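## Task

Lift the white 2x2 brick and place it on the black 2x3 brick nearest the yellow 4x4 plate, without moving any other bricks; then open the fingers and withdraw the gripper.

## Robot and tools

Robot: one six-joint arm (waist, shoulder, elbow, wrist pitch, wrist yaw, wrist roll) ending in a two-finger parallel gripper. The fingers extend along the gripper's +x axis and close along its y axis. The reported hand point (end_effector_position) sits between the finger pads, roughly 3-4 cm short of the tips. Cameras: cam_high and cam_wrist, each 672x504 pixels.

Scene frame: origin on the table surface under the arm base, +z up, +y to the left when facing along +x. The base may be slightly tilted. Reported positions are in metres, orientation as quaternion w,x,y,z, velocities in m/s and rad/s; the printed hand position gets less accurate at long reach.

Command row (used by both moving tools): 7 numbers, each in [-1, 1], ordered dx, dy, dz, rx, ry, rz, opening. The first six are an offset, not a pose: a displacement expressed in the gripper's own axes, relative to the gripper pose shown in the most recent result that reported it (before any result in the scene has shown it, and for the second or later call in one reply, relative to where the robot is when that action begins). Scale: 1.0 equals 0.6 m for dx,dy,dz and 180 degrees for rotation; rx,ry,rz form a single rotation vector. Every row in an action refers to that same reference, they do not add up. All zeros is not a pause: it pulls the gripper back to the reference. Opening is absolute, not an offset: +1 is fully open (0.088 m), empty fingers touch near -0.80, values down to -1 add nothing further. Closing from fully open takes at least about 0.5 s.

execute_actions(actions, pictures): actions is a list with zero or one entry. Empty list: no command, just returns state (with pictures). {"rows": [...], "steps": n}: 1 to 15 rows, n from 5 to 15 control steps of 1/30 s (default 15); each row lasts one step and the final row repeats to fill n. {"steps": n} with no rows: a wait of up to 300 steps counted from the previous result, reply time included. pictures (true/false) requests camera images; otherwise images come only with an empty list. A refused call does nothing. The result is captured 5 steps before an action finishes; those remaining steps run while the next reply is being written.

move(target, speed): target is one 7-number row as above (offset from the same reference, opening absolute and sent at the start). The gripper follows a straight path lasting 0.5 to 10 s (longer ones are cut off at 10 s, short of target), rotating the shorter way. speed is the path's top speed in m/s, 0.002 to 0.5, default 0.25; rotation is capped at twice that in rad/s. The path does not stop for obstacles, the real gripper lags and can overshoot speed, especially with the arm stretched. Faster contact and targets deeper past the contact press harder. The result adds a move: line with the outcome (done = settled near target; off_target, moving, held, fault), any limits (paced = sent pose was clipped; held = some steps blocked, after which motion can jump fast) and the distance left to target. Images included.

wait(seconds): 0 to 10 s with nothing new sent. zoom_image(camera, region): camera is cam_high or cam_wrist, region [x0, y0, x1, y1] in pixels from the top-left, at most 504x504, taken from that camera's latest image. read_manual(section): only "licences"; moves nothing. finished_scene(scene): ends the current scene by its number, irreversibly, and reports success plus the next task.

Controller behaviour: each step the commanded pose is limited to 70 mm and 16 degrees from the measured pose, then solved by damped inverse kinematics, favouring position over orientation. A far target may need several actions; after an action the arm only continues to the last clipped pose. Friction can leave the gripper short or slightly tilted, and tiny moves may not happen, so check pose after each motion and correct tilt. "Hand target" appears only when nothing is pending.

Result lines: Joint positions and Joint velocities list waist, shoulder, elbow, wrist pitch, wrist yaw, wrist roll (rad, rad/s) then finger-pad gap (m, m/s). Ranges (rad): waist -3.054..3.054, shoulder 0..3.142, elbow 0..2.356, wrist pitch -1.571..1.571, wrist yaw -1.571..1.571, wrist roll -3.142..3.142. grip_measured is the current finger opening on the command scale; to keep hold of something, command an opening well under it (lower squeezes harder, up to about 34 N per pad). Readings may carry a constant error of about 1 mm. "pose unreachable" means the clearance check (which treats the mount as arm) altered or blocked the command; HELD marks affected steps.

Hazards: contact torque reaching a joint's load limit (waist 18, shoulder 22.3, elbow 22.2, wrist pitch 5.86, wrist yaw 5.84, wrist roll 5.48 N m, carried weight included) freezes the arm for 10 s and drops the rest of the call. Holding loads heats motors: MOTOR HOT from 50 °C, OVER-TEMPERATURE FAULT at 95 °C, and power may cut, leaving the arm limp. Avoid dropping or slipping bricks, slamming into things, hard presses, and anything leaving the table, which counts as failure. Fast hard closes can pop the fingers open. Loose objects may occasionally get nudged by outside forces. Quick, smooth, low-effort motion is preferred; replies are slow in real time since the simulation keeps running.

Each tool is called after "Emit:" as name(argument=value, ...), one argument or row to a line, values as JSON.

## Session

Emit:
execute_actions(
  actions=[],
)

Scene clock: 0.00 s of 4185.00 s.
end_effector_position=(+0.1471, -0.1806, +0.3344) grip_measured=+0.851 end_effector_quat_wxyz=(+0.763, -0.291, +0.324, -0.477) end_effector_velocity=(-0.000, +0.001, +0.001) end_effector_angular_velocity=(-0.006, +0.016, +0.005)
Joint positions: [-1.918  1.006  0.071  0.462 -0.855 -0.221  0.081]
Joint velocities: [-0.007 -0.002  0.002 -0.007 -0.007 -0.022 -0.   ]
Heat: hottest shoulder 26 °C (+0.0 °C/min).
Hand target: +0.147, -0.181, +0.334; +0.763, -0.291, +0.324, -0.477

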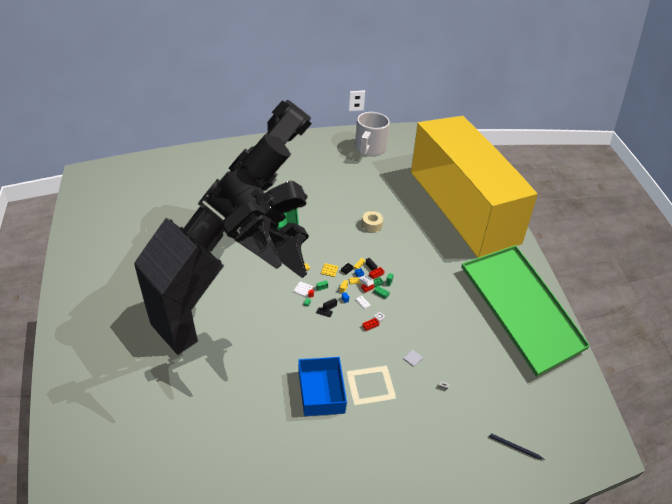

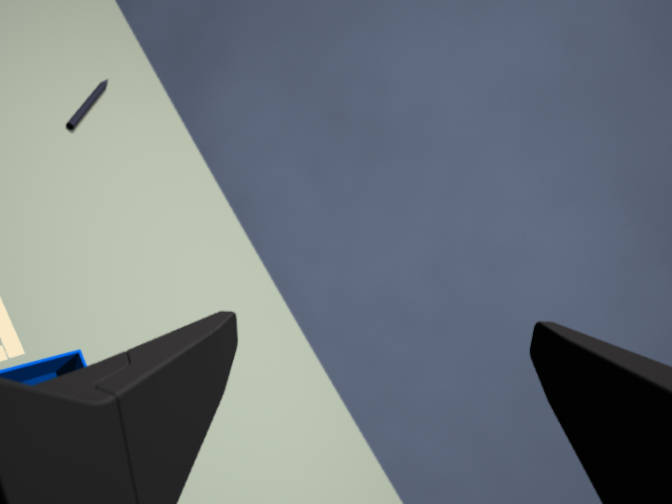

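Emit:
zoom_image(
  camera="cam_high",
  region=[280, 240, 420, 345],
)

Region (280, 240, 420, 345) of cam_high's 672x504 image, scaled by 3.600, with more detail than that image has; it fills the top 378 rows of this view, and the rest is white.

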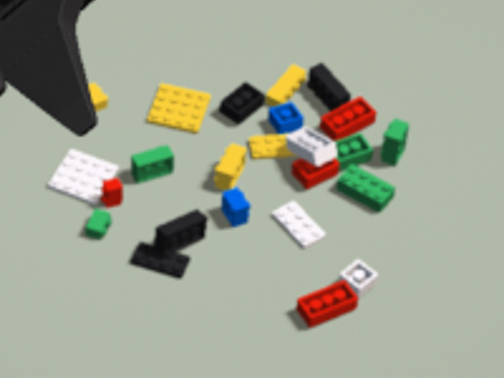

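Emit:
move(
  target=[-0.228,0.432,0.085,-0.091,0.214,0.375,0.85],
)

Scene clock: 3.83 s of 4185.00 s.
end_effector_position=(+0.2783, +0.0490, +0.1995) grip_measured=+0.850 end_effector_quat_wxyz=(+0.706, +0.001, +0.708, +0.000) end_effector_velocity=(+0.001, +0.002, -0.000) end_effector_angular_velocity=(+0.007, -0.007, +0.007)
Joint positions: [-0.846  0.847  0.835 -1.229 -0.956 -0.599  0.081]
Joint velocities: [ 0.007 -0.007 -0.002  0.007 -0.007  0.007 -0.   ]
Heat: hottest shoulder 26 °C (+0.0 °C/min).
Hand target: +0.281, +0.049, +0.200; +0.707, -0.002, +0.708, +0.001
Off the commanded pose: 0.003 m, 0 deg.
Kept back: nothing.
move: done

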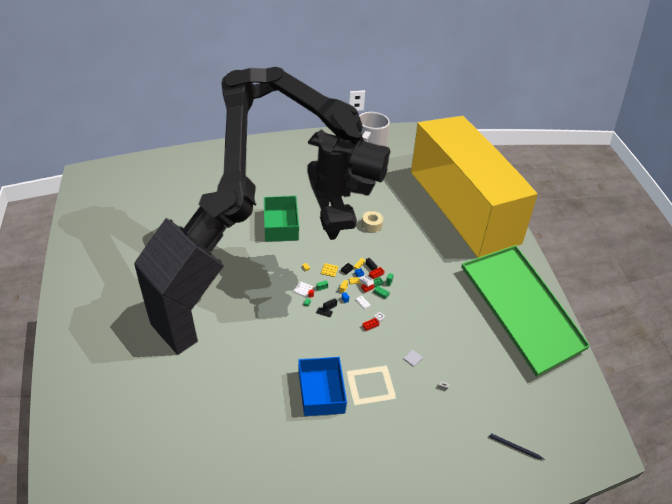

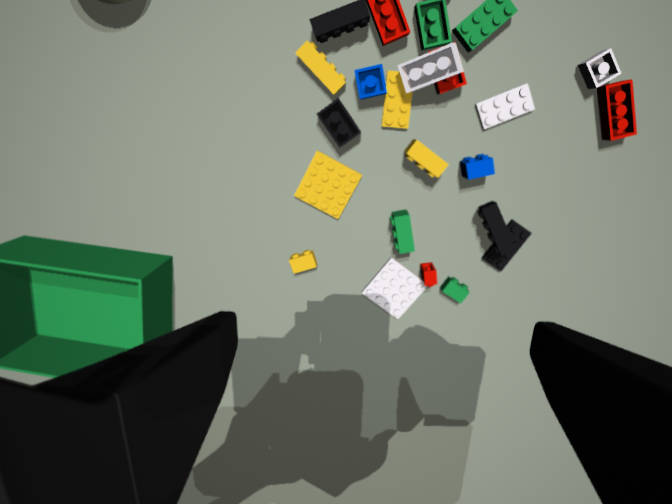

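Emit:
move(
  target=[0.165,-0.227,0.116,0,0,0,-0.1],
)

Scene clock: 5.47 s of 4185.00 s.
end_effector_position=(+0.3455, -0.0857, +0.1000) grip_measured=-0.100 end_effector_quat_wxyz=(+0.707, +0.001, +0.708, +0.000) end_effector_velocity=(-0.001, -0.001, -0.001) end_effector_angular_velocity=(+0.006, -0.003, +0.019)
Joint positions: [-0.707  1.521  0.952 -0.501 -0.9   -0.386  0.034]
Joint velocities: [-0.002  0.007 -0.002  0.007 -0.007 -0.022 -0.   ]
Heat: hottest shoulder 26 °C (+0.0 °C/min).
Hand target: +0.347, -0.087, +0.099; +0.707, +0.001, +0.707, +0.000
Off the commanded pose: 0.003 m, 0 deg.
Kept back: nothing.
move: done

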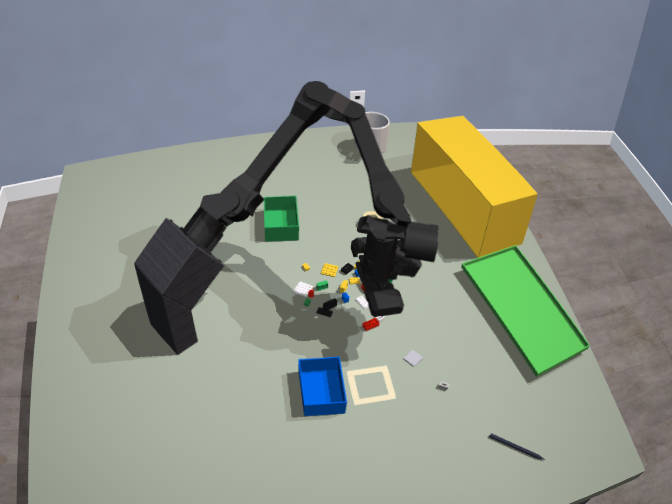

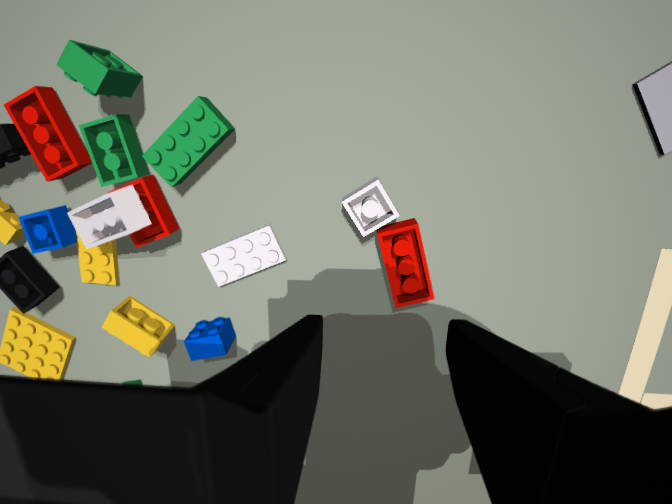

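Emit:
move(
  target=[0.067,0,0.03,-0.14,0,0,-0.2],
)

Scene clock: 7.17 s of 4185.00 s.
end_effector_position=(+0.3620, -0.0841, +0.0608) grip_measured=-0.200 end_effector_quat_wxyz=(+0.691, -0.150, +0.691, +0.153) end_effector_velocity=(+0.001, +0.001, +0.001) end_effector_angular_velocity=(+0.006, -0.001, +0.004)
Joint positions: [-0.59   1.605  0.978 -0.325 -0.84  -0.666  0.029]
Joint velocities: [-0.002 -0.002  0.002 -0.007 -0.007 -0.007 -0.   ]
Heat: hottest shoulder 27 °C (+8.4 °C/min).
Hand target: +0.364, -0.085, +0.060; +0.690, -0.153, +0.690, +0.155
Off the commanded pose: 0.002 m, 0 deg.
Kept back: nothing.
move: done

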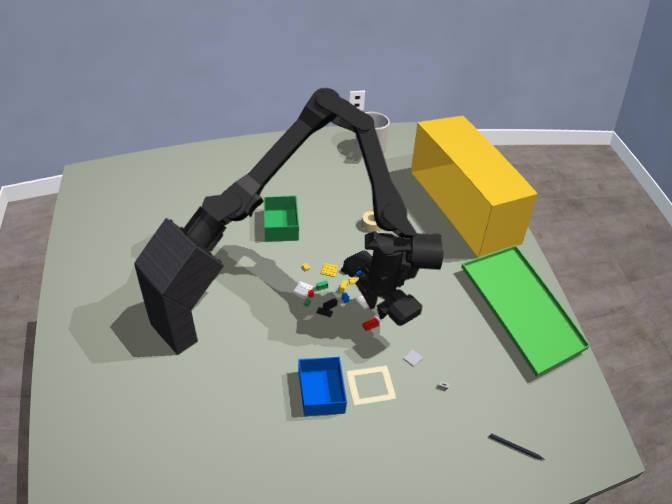

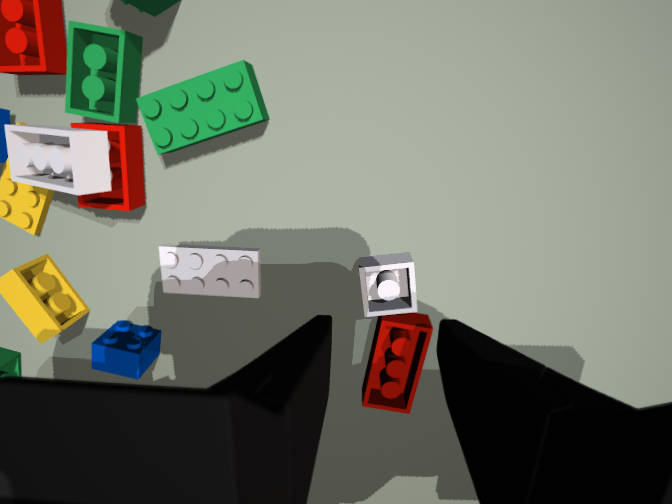

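Emit:
move(
  target=[0.022,-0.005,0.022,-0.025,0,0,-0.2],
  speed=0.08,
)

Scene clock: 8.20 s of 4185.00 s.
end_effector_position=(+0.3737, -0.0801, +0.0488) grip_measured=-0.200 end_effector_quat_wxyz=(+0.685, -0.175, +0.684, +0.179) end_effector_velocity=(-0.002, +0.000, -0.000) end_effector_angular_velocity=(+0.007, +0.006, -0.018)
Joint positions: [-0.547  1.635  1.018 -0.298 -0.816 -0.689  0.029]
Joint velocities: [-0.002  0.002 -0.002 -0.007 -0.007  0.007 -0.   ]
Heat: hottest shoulder 27 °C (+7.3 °C/min).
Hand target: +0.375, -0.081, +0.048; +0.684, -0.177, +0.684, +0.180
Off the commanded pose: 0.002 m, 0 deg.
Kept back: nothing.
move: done

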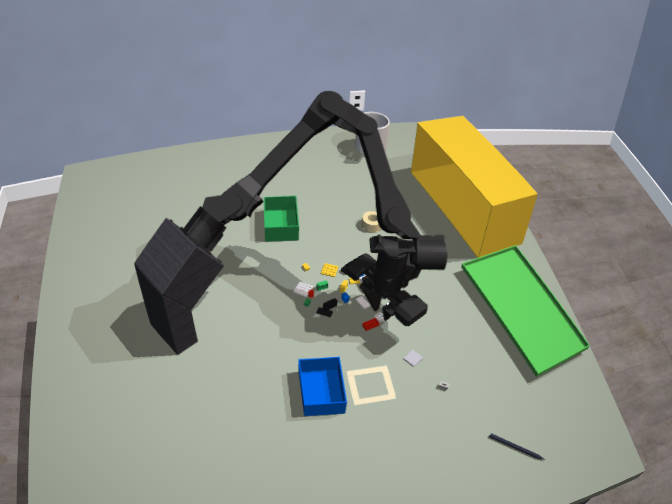

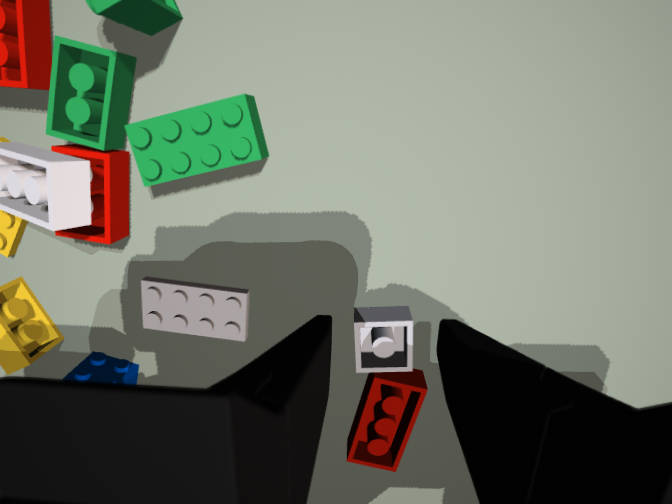

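Emit:
move(
  target=[0.02,0,0.005,0,0,0,-0.25],
  speed=0.04,
)

Emit:
move(
  target=[0,0,0,0,0,0,-0.62],
)

Scene clock: 9.17 s of 4185.00 s.
end_effector_position=(+0.3757, -0.0774, +0.0383) grip_measured=-0.250 end_effector_quat_wxyz=(+0.685, -0.176, +0.684, +0.180) end_effector_velocity=(+0.001, -0.002, +0.001) end_effector_angular_velocity=(-0.010, -0.005, -0.003)
Joint positions: [-0.517  1.653  1.018 -0.255 -0.799 -0.656  0.027]
Joint velocities: [-0.002 -0.002 -0.002  0.007  0.007  0.007 -0.   ]
Heat: hottest shoulder 27 °C (+6.5 °C/min).
Hand target: +0.376, -0.079, +0.037; +0.685, -0.175, +0.684, +0.179
Off the commanded pose: 0.002 m, 0 deg.
Kept back: nothing.
move: done

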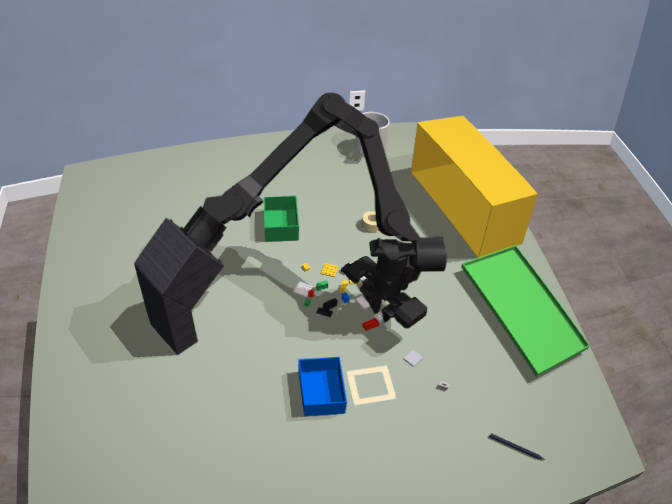

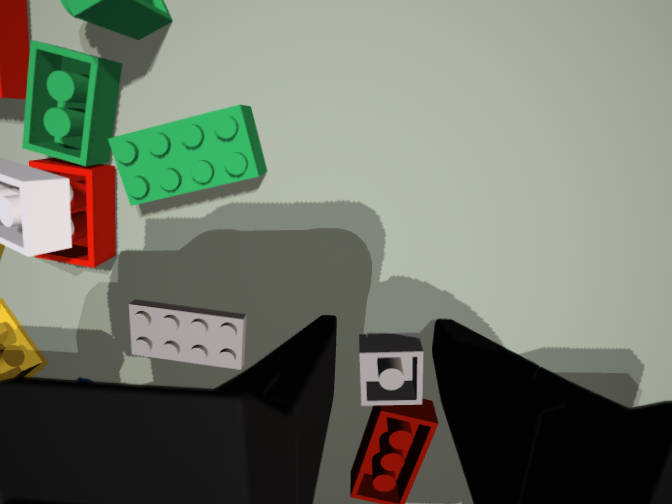

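Scene clock: 9.67 s of 4185.00 s.
end_effector_position=(+0.3757, -0.0773, +0.0383) grip_measured=-0.485 end_effector_quat_wxyz=(+0.685, -0.175, +0.684, +0.180) end_effector_velocity=(-0.002, +0.002, -0.000) end_effector_angular_velocity=(+0.010, +0.005, +0.003)
Joint positions: [-0.517  1.653  1.018 -0.255 -0.799 -0.656  0.015]
Joint velocities: [ 0.002 -0.002 -0.002 -0.007 -0.007 -0.007 -0.   ]
Heat: hottest shoulder 27 °C (+6.2 °C/min).
Hand target: +0.376, -0.077, +0.038; +0.685, -0.176, +0.684, +0.180
Off the commanded pose: 0.000 m, 0 deg.
Kept back: nothing.
move: done

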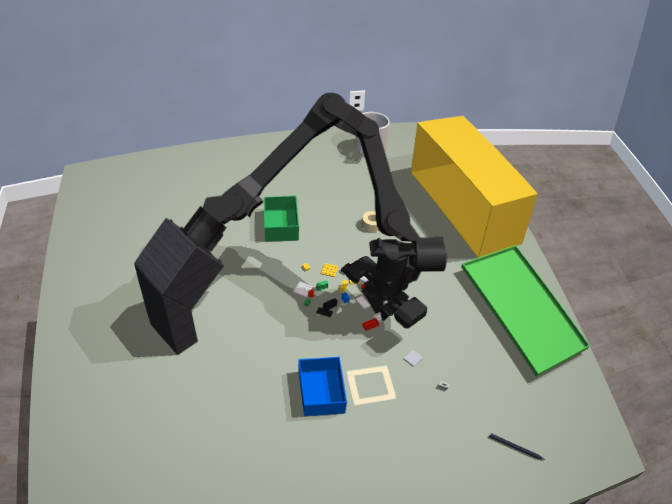

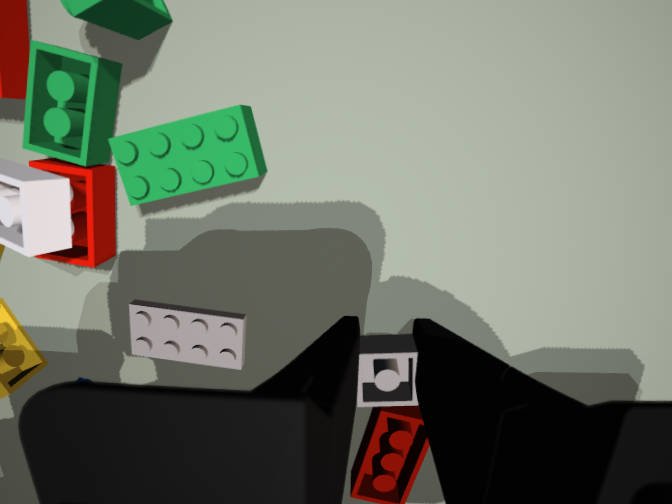

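Emit:
move(
  target=[-0.06,0,0,0,0,0,-0.62],
  speed=0.12,
)

Emit:
move(
  target=[0,0.226,0.07,0,0,0,-0.62],
)

Scene clock: 10.70 s of 4185.00 s.
end_effector_position=(+0.3711, -0.0786, +0.0705) grip_measured=-0.488 end_effector_quat_wxyz=(+0.682, -0.169, +0.689, +0.179) end_effector_velocity=(-0.001, +0.003, +0.001) end_effector_angular_velocity=(+0.021, -0.002, +0.015)
Joint positions: [-0.598  1.592  1.033 -0.419 -0.848 -0.754  0.015]
Joint velocities: [-0.002 -0.002 -0.002 -0.007 -0.022 -0.022 -0.   ]
Heat: hottest shoulder 27 °C (+5.6 °C/min).
Hand target: +0.376, -0.078, +0.074; +0.685, -0.175, +0.684, +0.180
Off the commanded pose: 0.006 m, 1 deg.
Kept back: nothing.
move: done

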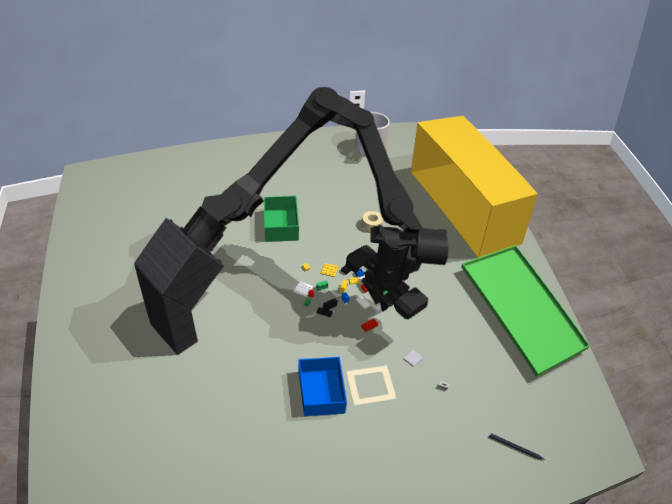

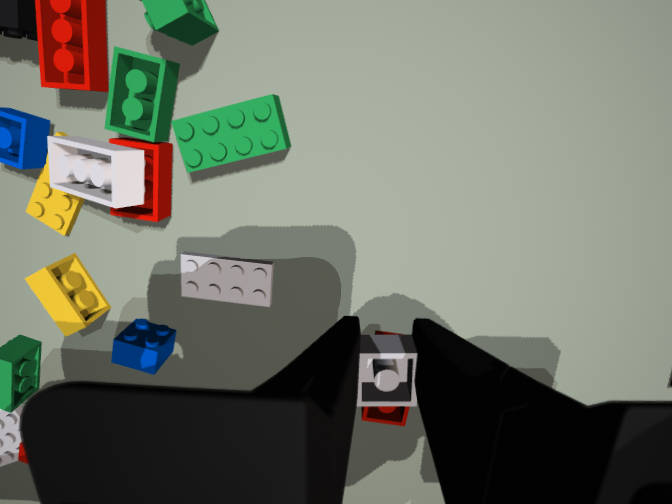

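Scene clock: 11.80 s of 4185.00 s.
end_effector_position=(+0.3450, +0.0599, +0.0716) grip_measured=-0.490 end_effector_quat_wxyz=(+0.682, -0.168, +0.689, +0.178) end_effector_velocity=(+0.003, +0.005, +0.000) end_effector_angular_velocity=(+0.016, -0.018, +0.026)
Joint positions: [-0.197  1.162  0.827 -0.382 -0.578 -0.357  0.015]
Joint velocities: [ 0.007 -0.007 -0.002  0.022 -0.007 -0.007 -0.   ]
Heat: hottest shoulder 27 °C (+5.1 °C/min).
Hand target: +0.344, +0.061, +0.073; +0.683, -0.169, +0.688, +0.178
Off the commanded pose: 0.002 m, 0 deg.
Kept back: nothing.
move: done

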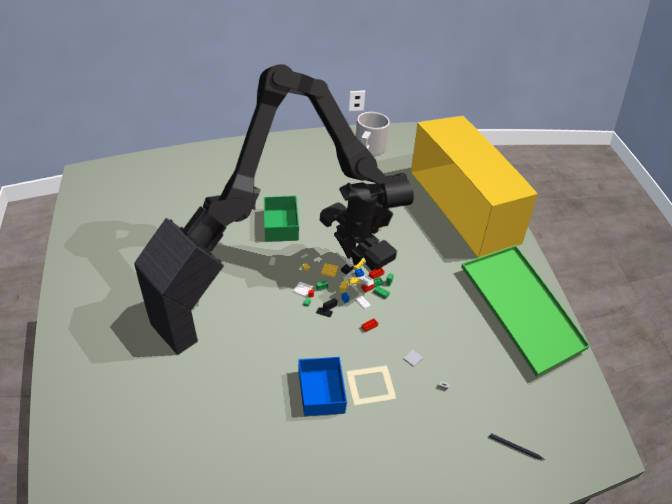

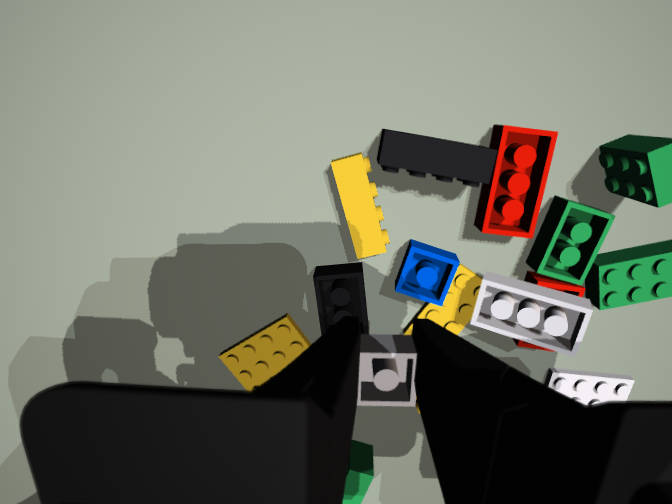

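Emit:
move(
  target=[0.024,0.021,0,-0.025,0,0,-0.62],
  speed=0.06,
)

Scene clock: 12.97 s of 4185.00 s.
end_effector_position=(+0.3423, +0.0729, +0.0602) grip_measured=-0.491 end_effector_quat_wxyz=(+0.678, -0.196, +0.678, +0.205) end_effector_velocity=(+0.003, -0.002, -0.001) end_effector_angular_velocity=(-0.006, -0.017, -0.000)
Joint positions: [-0.119  1.161  0.803 -0.315 -0.519 -0.371  0.015]
Joint velocities: [-0.002  0.002 -0.002  0.022  0.007  0.007 -0.   ]
Heat: hottest shoulder 27 °C (+4.6 °C/min).
Hand target: +0.339, +0.071, +0.058; +0.675, -0.195, +0.682, +0.205
Off the commanded pose: 0.005 m, 1 deg.
Kept back: nothing.
move: done

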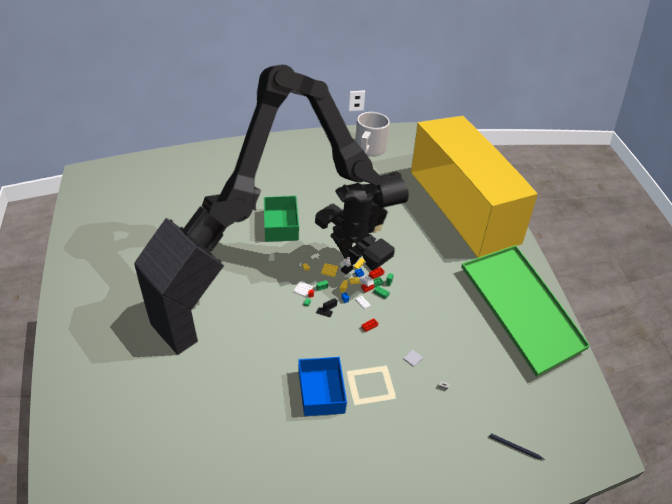

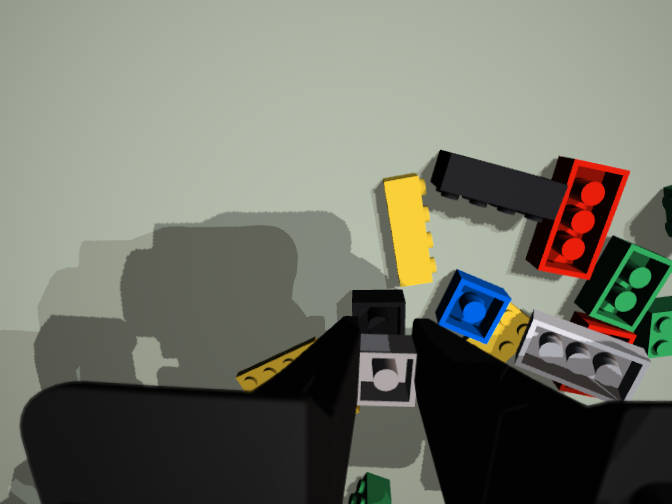

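Emit:
move(
  target=[0.021,0.002,-0.004,0,0,0,-0.62],
  speed=0.025,
)

Scene clock: 13.97 s of 4185.00 s.
end_effector_position=(+0.3428, +0.0743, +0.0502) grip_measured=-0.491 end_effector_quat_wxyz=(+0.681, -0.198, +0.674, +0.208) end_effector_velocity=(+0.000, +0.002, +0.000) end_effector_angular_velocity=(+0.010, -0.004, +0.012)
Joint positions: [-0.092  1.188  0.791 -0.256 -0.499 -0.354  0.015]
Joint velocities: [ 0.002 -0.002 -0.002  0.007 -0.007 -0.007 -0.   ]
Heat: hottest shoulder 27 °C (+4.3 °C/min).
Hand target: +0.339, +0.073, +0.048; +0.678, -0.196, +0.678, +0.205
Off the commanded pose: 0.004 m, 1 deg.
Kept back: nothing.
move: done

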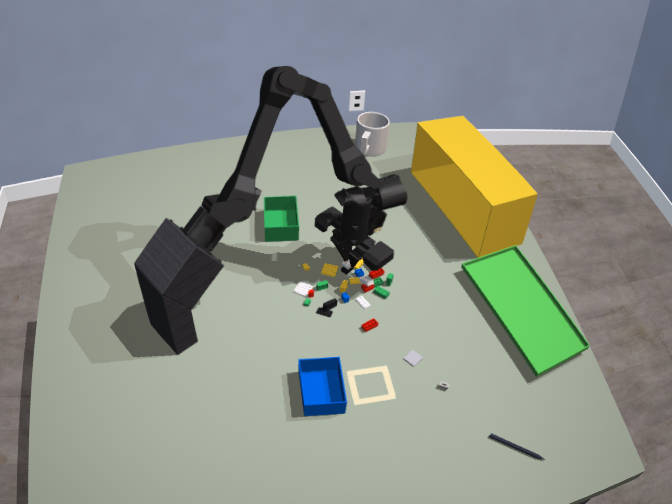

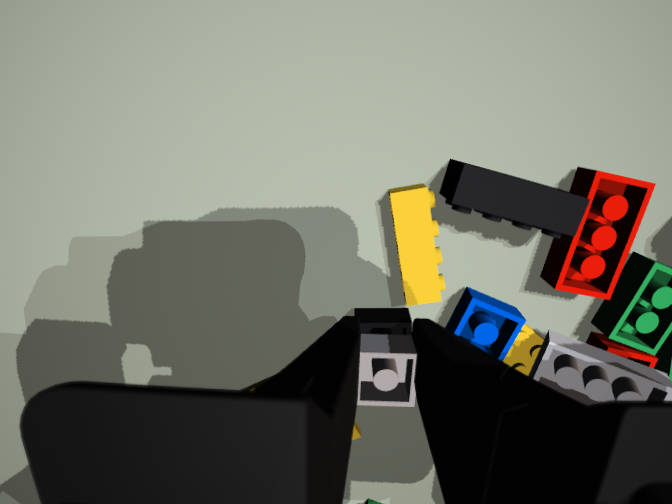

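Emit:
move(
  target=[0.007,0,-0.004,0,0,0,-0.62],
  speed=0.015,
)

Emit:
move(
  target=[0,0,0,0,0,0,-0.33],
)

Emit:
move(
  target=[-0.15,0,0,0,0,0,-0.33],
)

Scene clock: 14.90 s of 4185.00 s.
end_effector_position=(+0.3450, +0.0749, +0.0492) grip_measured=-0.491 end_effector_quat_wxyz=(+0.685, -0.201, +0.668, +0.210) end_effector_velocity=(-0.002, +0.000, +0.001) end_effector_angular_velocity=(+0.004, +0.007, -0.012)
Joint positions: [-0.09   1.19   0.788 -0.235 -0.496 -0.353  0.015]
Joint velocities: [-0.002 -0.002 -0.002 -0.007 -0.007  0.007 -0.   ]
Heat: hottest shoulder 27 °C (+4.0 °C/min).
Hand target: +0.341, +0.073, +0.046; +0.681, -0.198, +0.674, +0.208
Off the commanded pose: 0.006 m, 1 deg.
Kept back: nothing.
move: done

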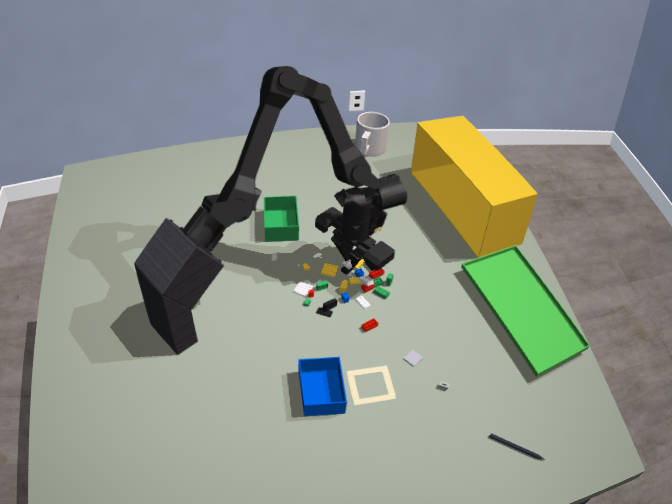

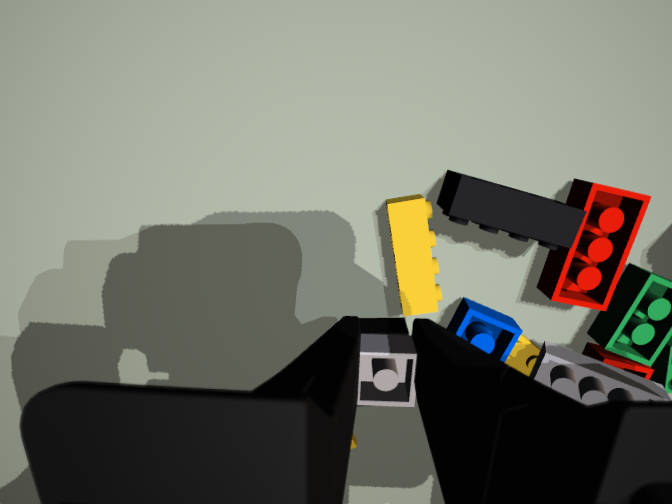

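Scene clock: 15.40 s of 4185.00 s.
end_effector_position=(+0.3449, +0.0749, +0.0491) grip_measured=-0.331 end_effector_quat_wxyz=(+0.685, -0.201, +0.668, +0.210) end_effector_velocity=(-0.002, +0.002, +0.001) end_effector_angular_velocity=(+0.018, +0.010, +0.018)
Joint positions: [-0.09   1.19   0.788 -0.235 -0.496 -0.353  0.023]
Joint velocities: [-0.002 -0.002 -0.002 -0.007 -0.022 -0.022  0.   ]
Heat: hottest shoulder 28 °C (+7.8 °C/min).
Hand target: +0.345, +0.075, +0.049; +0.685, -0.201, +0.668, +0.210
Off the commanded pose: 0.000 m, 0 deg.
Kept back: nothing.
move: done

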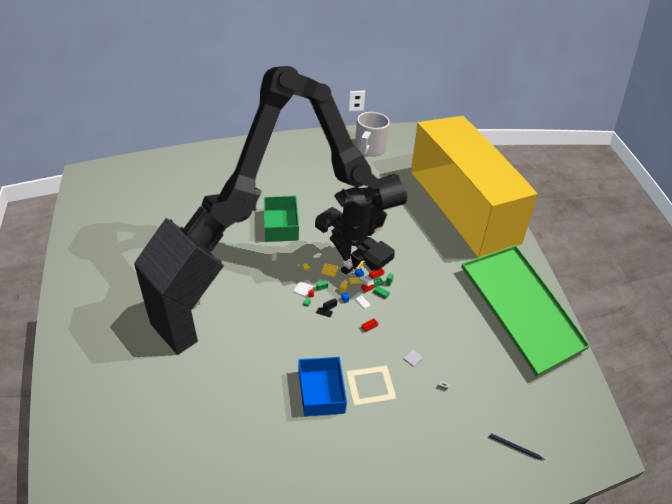

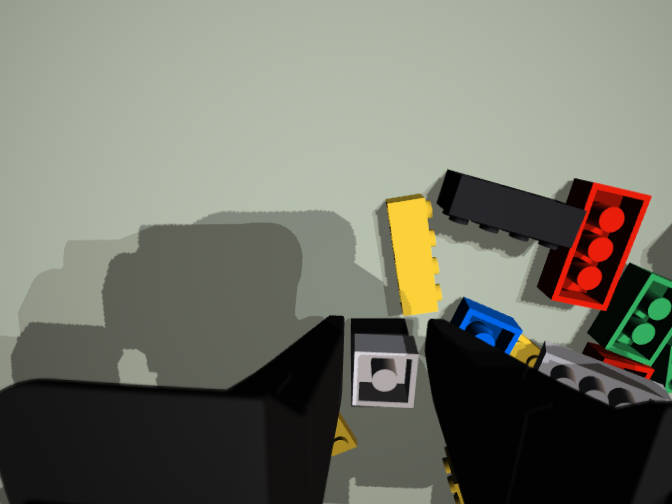

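Scene clock: 16.33 s of 4185.00 s.
end_effector_position=(+0.3401, +0.0709, +0.1362) grip_measured=-0.330 end_effector_quat_wxyz=(+0.682, -0.197, +0.674, +0.208) end_effector_velocity=(+0.000, +0.002, +0.002) end_effector_angular_velocity=(+0.017, -0.001, +0.017)
Joint positions: [-0.348  0.969  0.877 -0.674 -0.696 -0.553  0.023]
Joint velocities: [-0.007 -0.002  0.002 -0.007 -0.022 -0.022  0.   ]
Heat: hottest shoulder 28 °C (+7.3 °C/min).
Hand target: +0.344, +0.073, +0.139; +0.685, -0.201, +0.669, +0.210
Off the commanded pose: 0.005 m, 1 deg.
Kept back: nothing.
move: done

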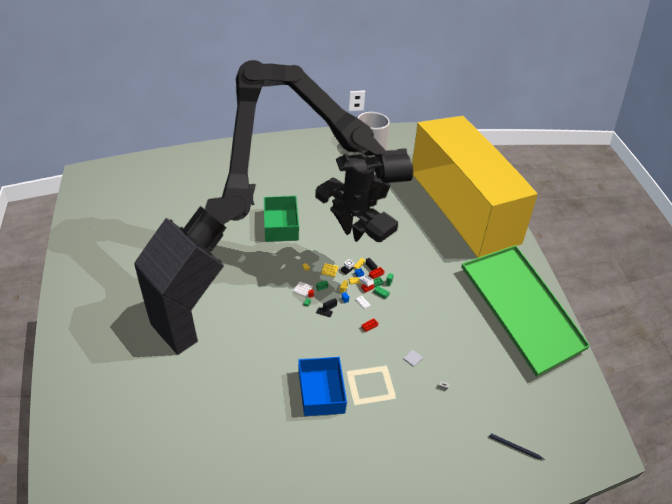

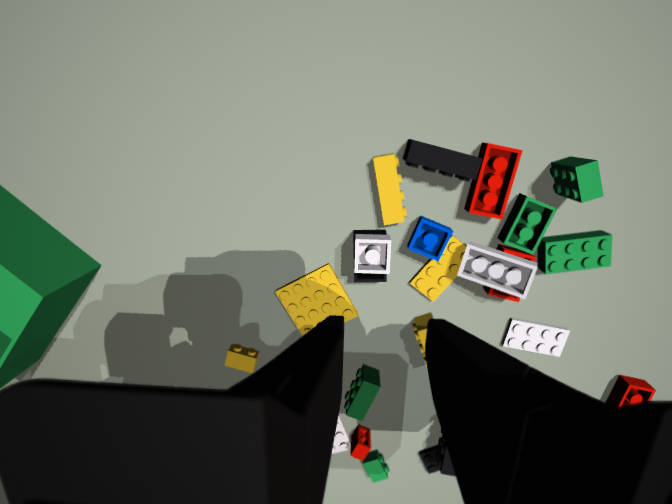

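Emit:
finished_scene(
  scene=1,
)

The scene is finished: the task was done.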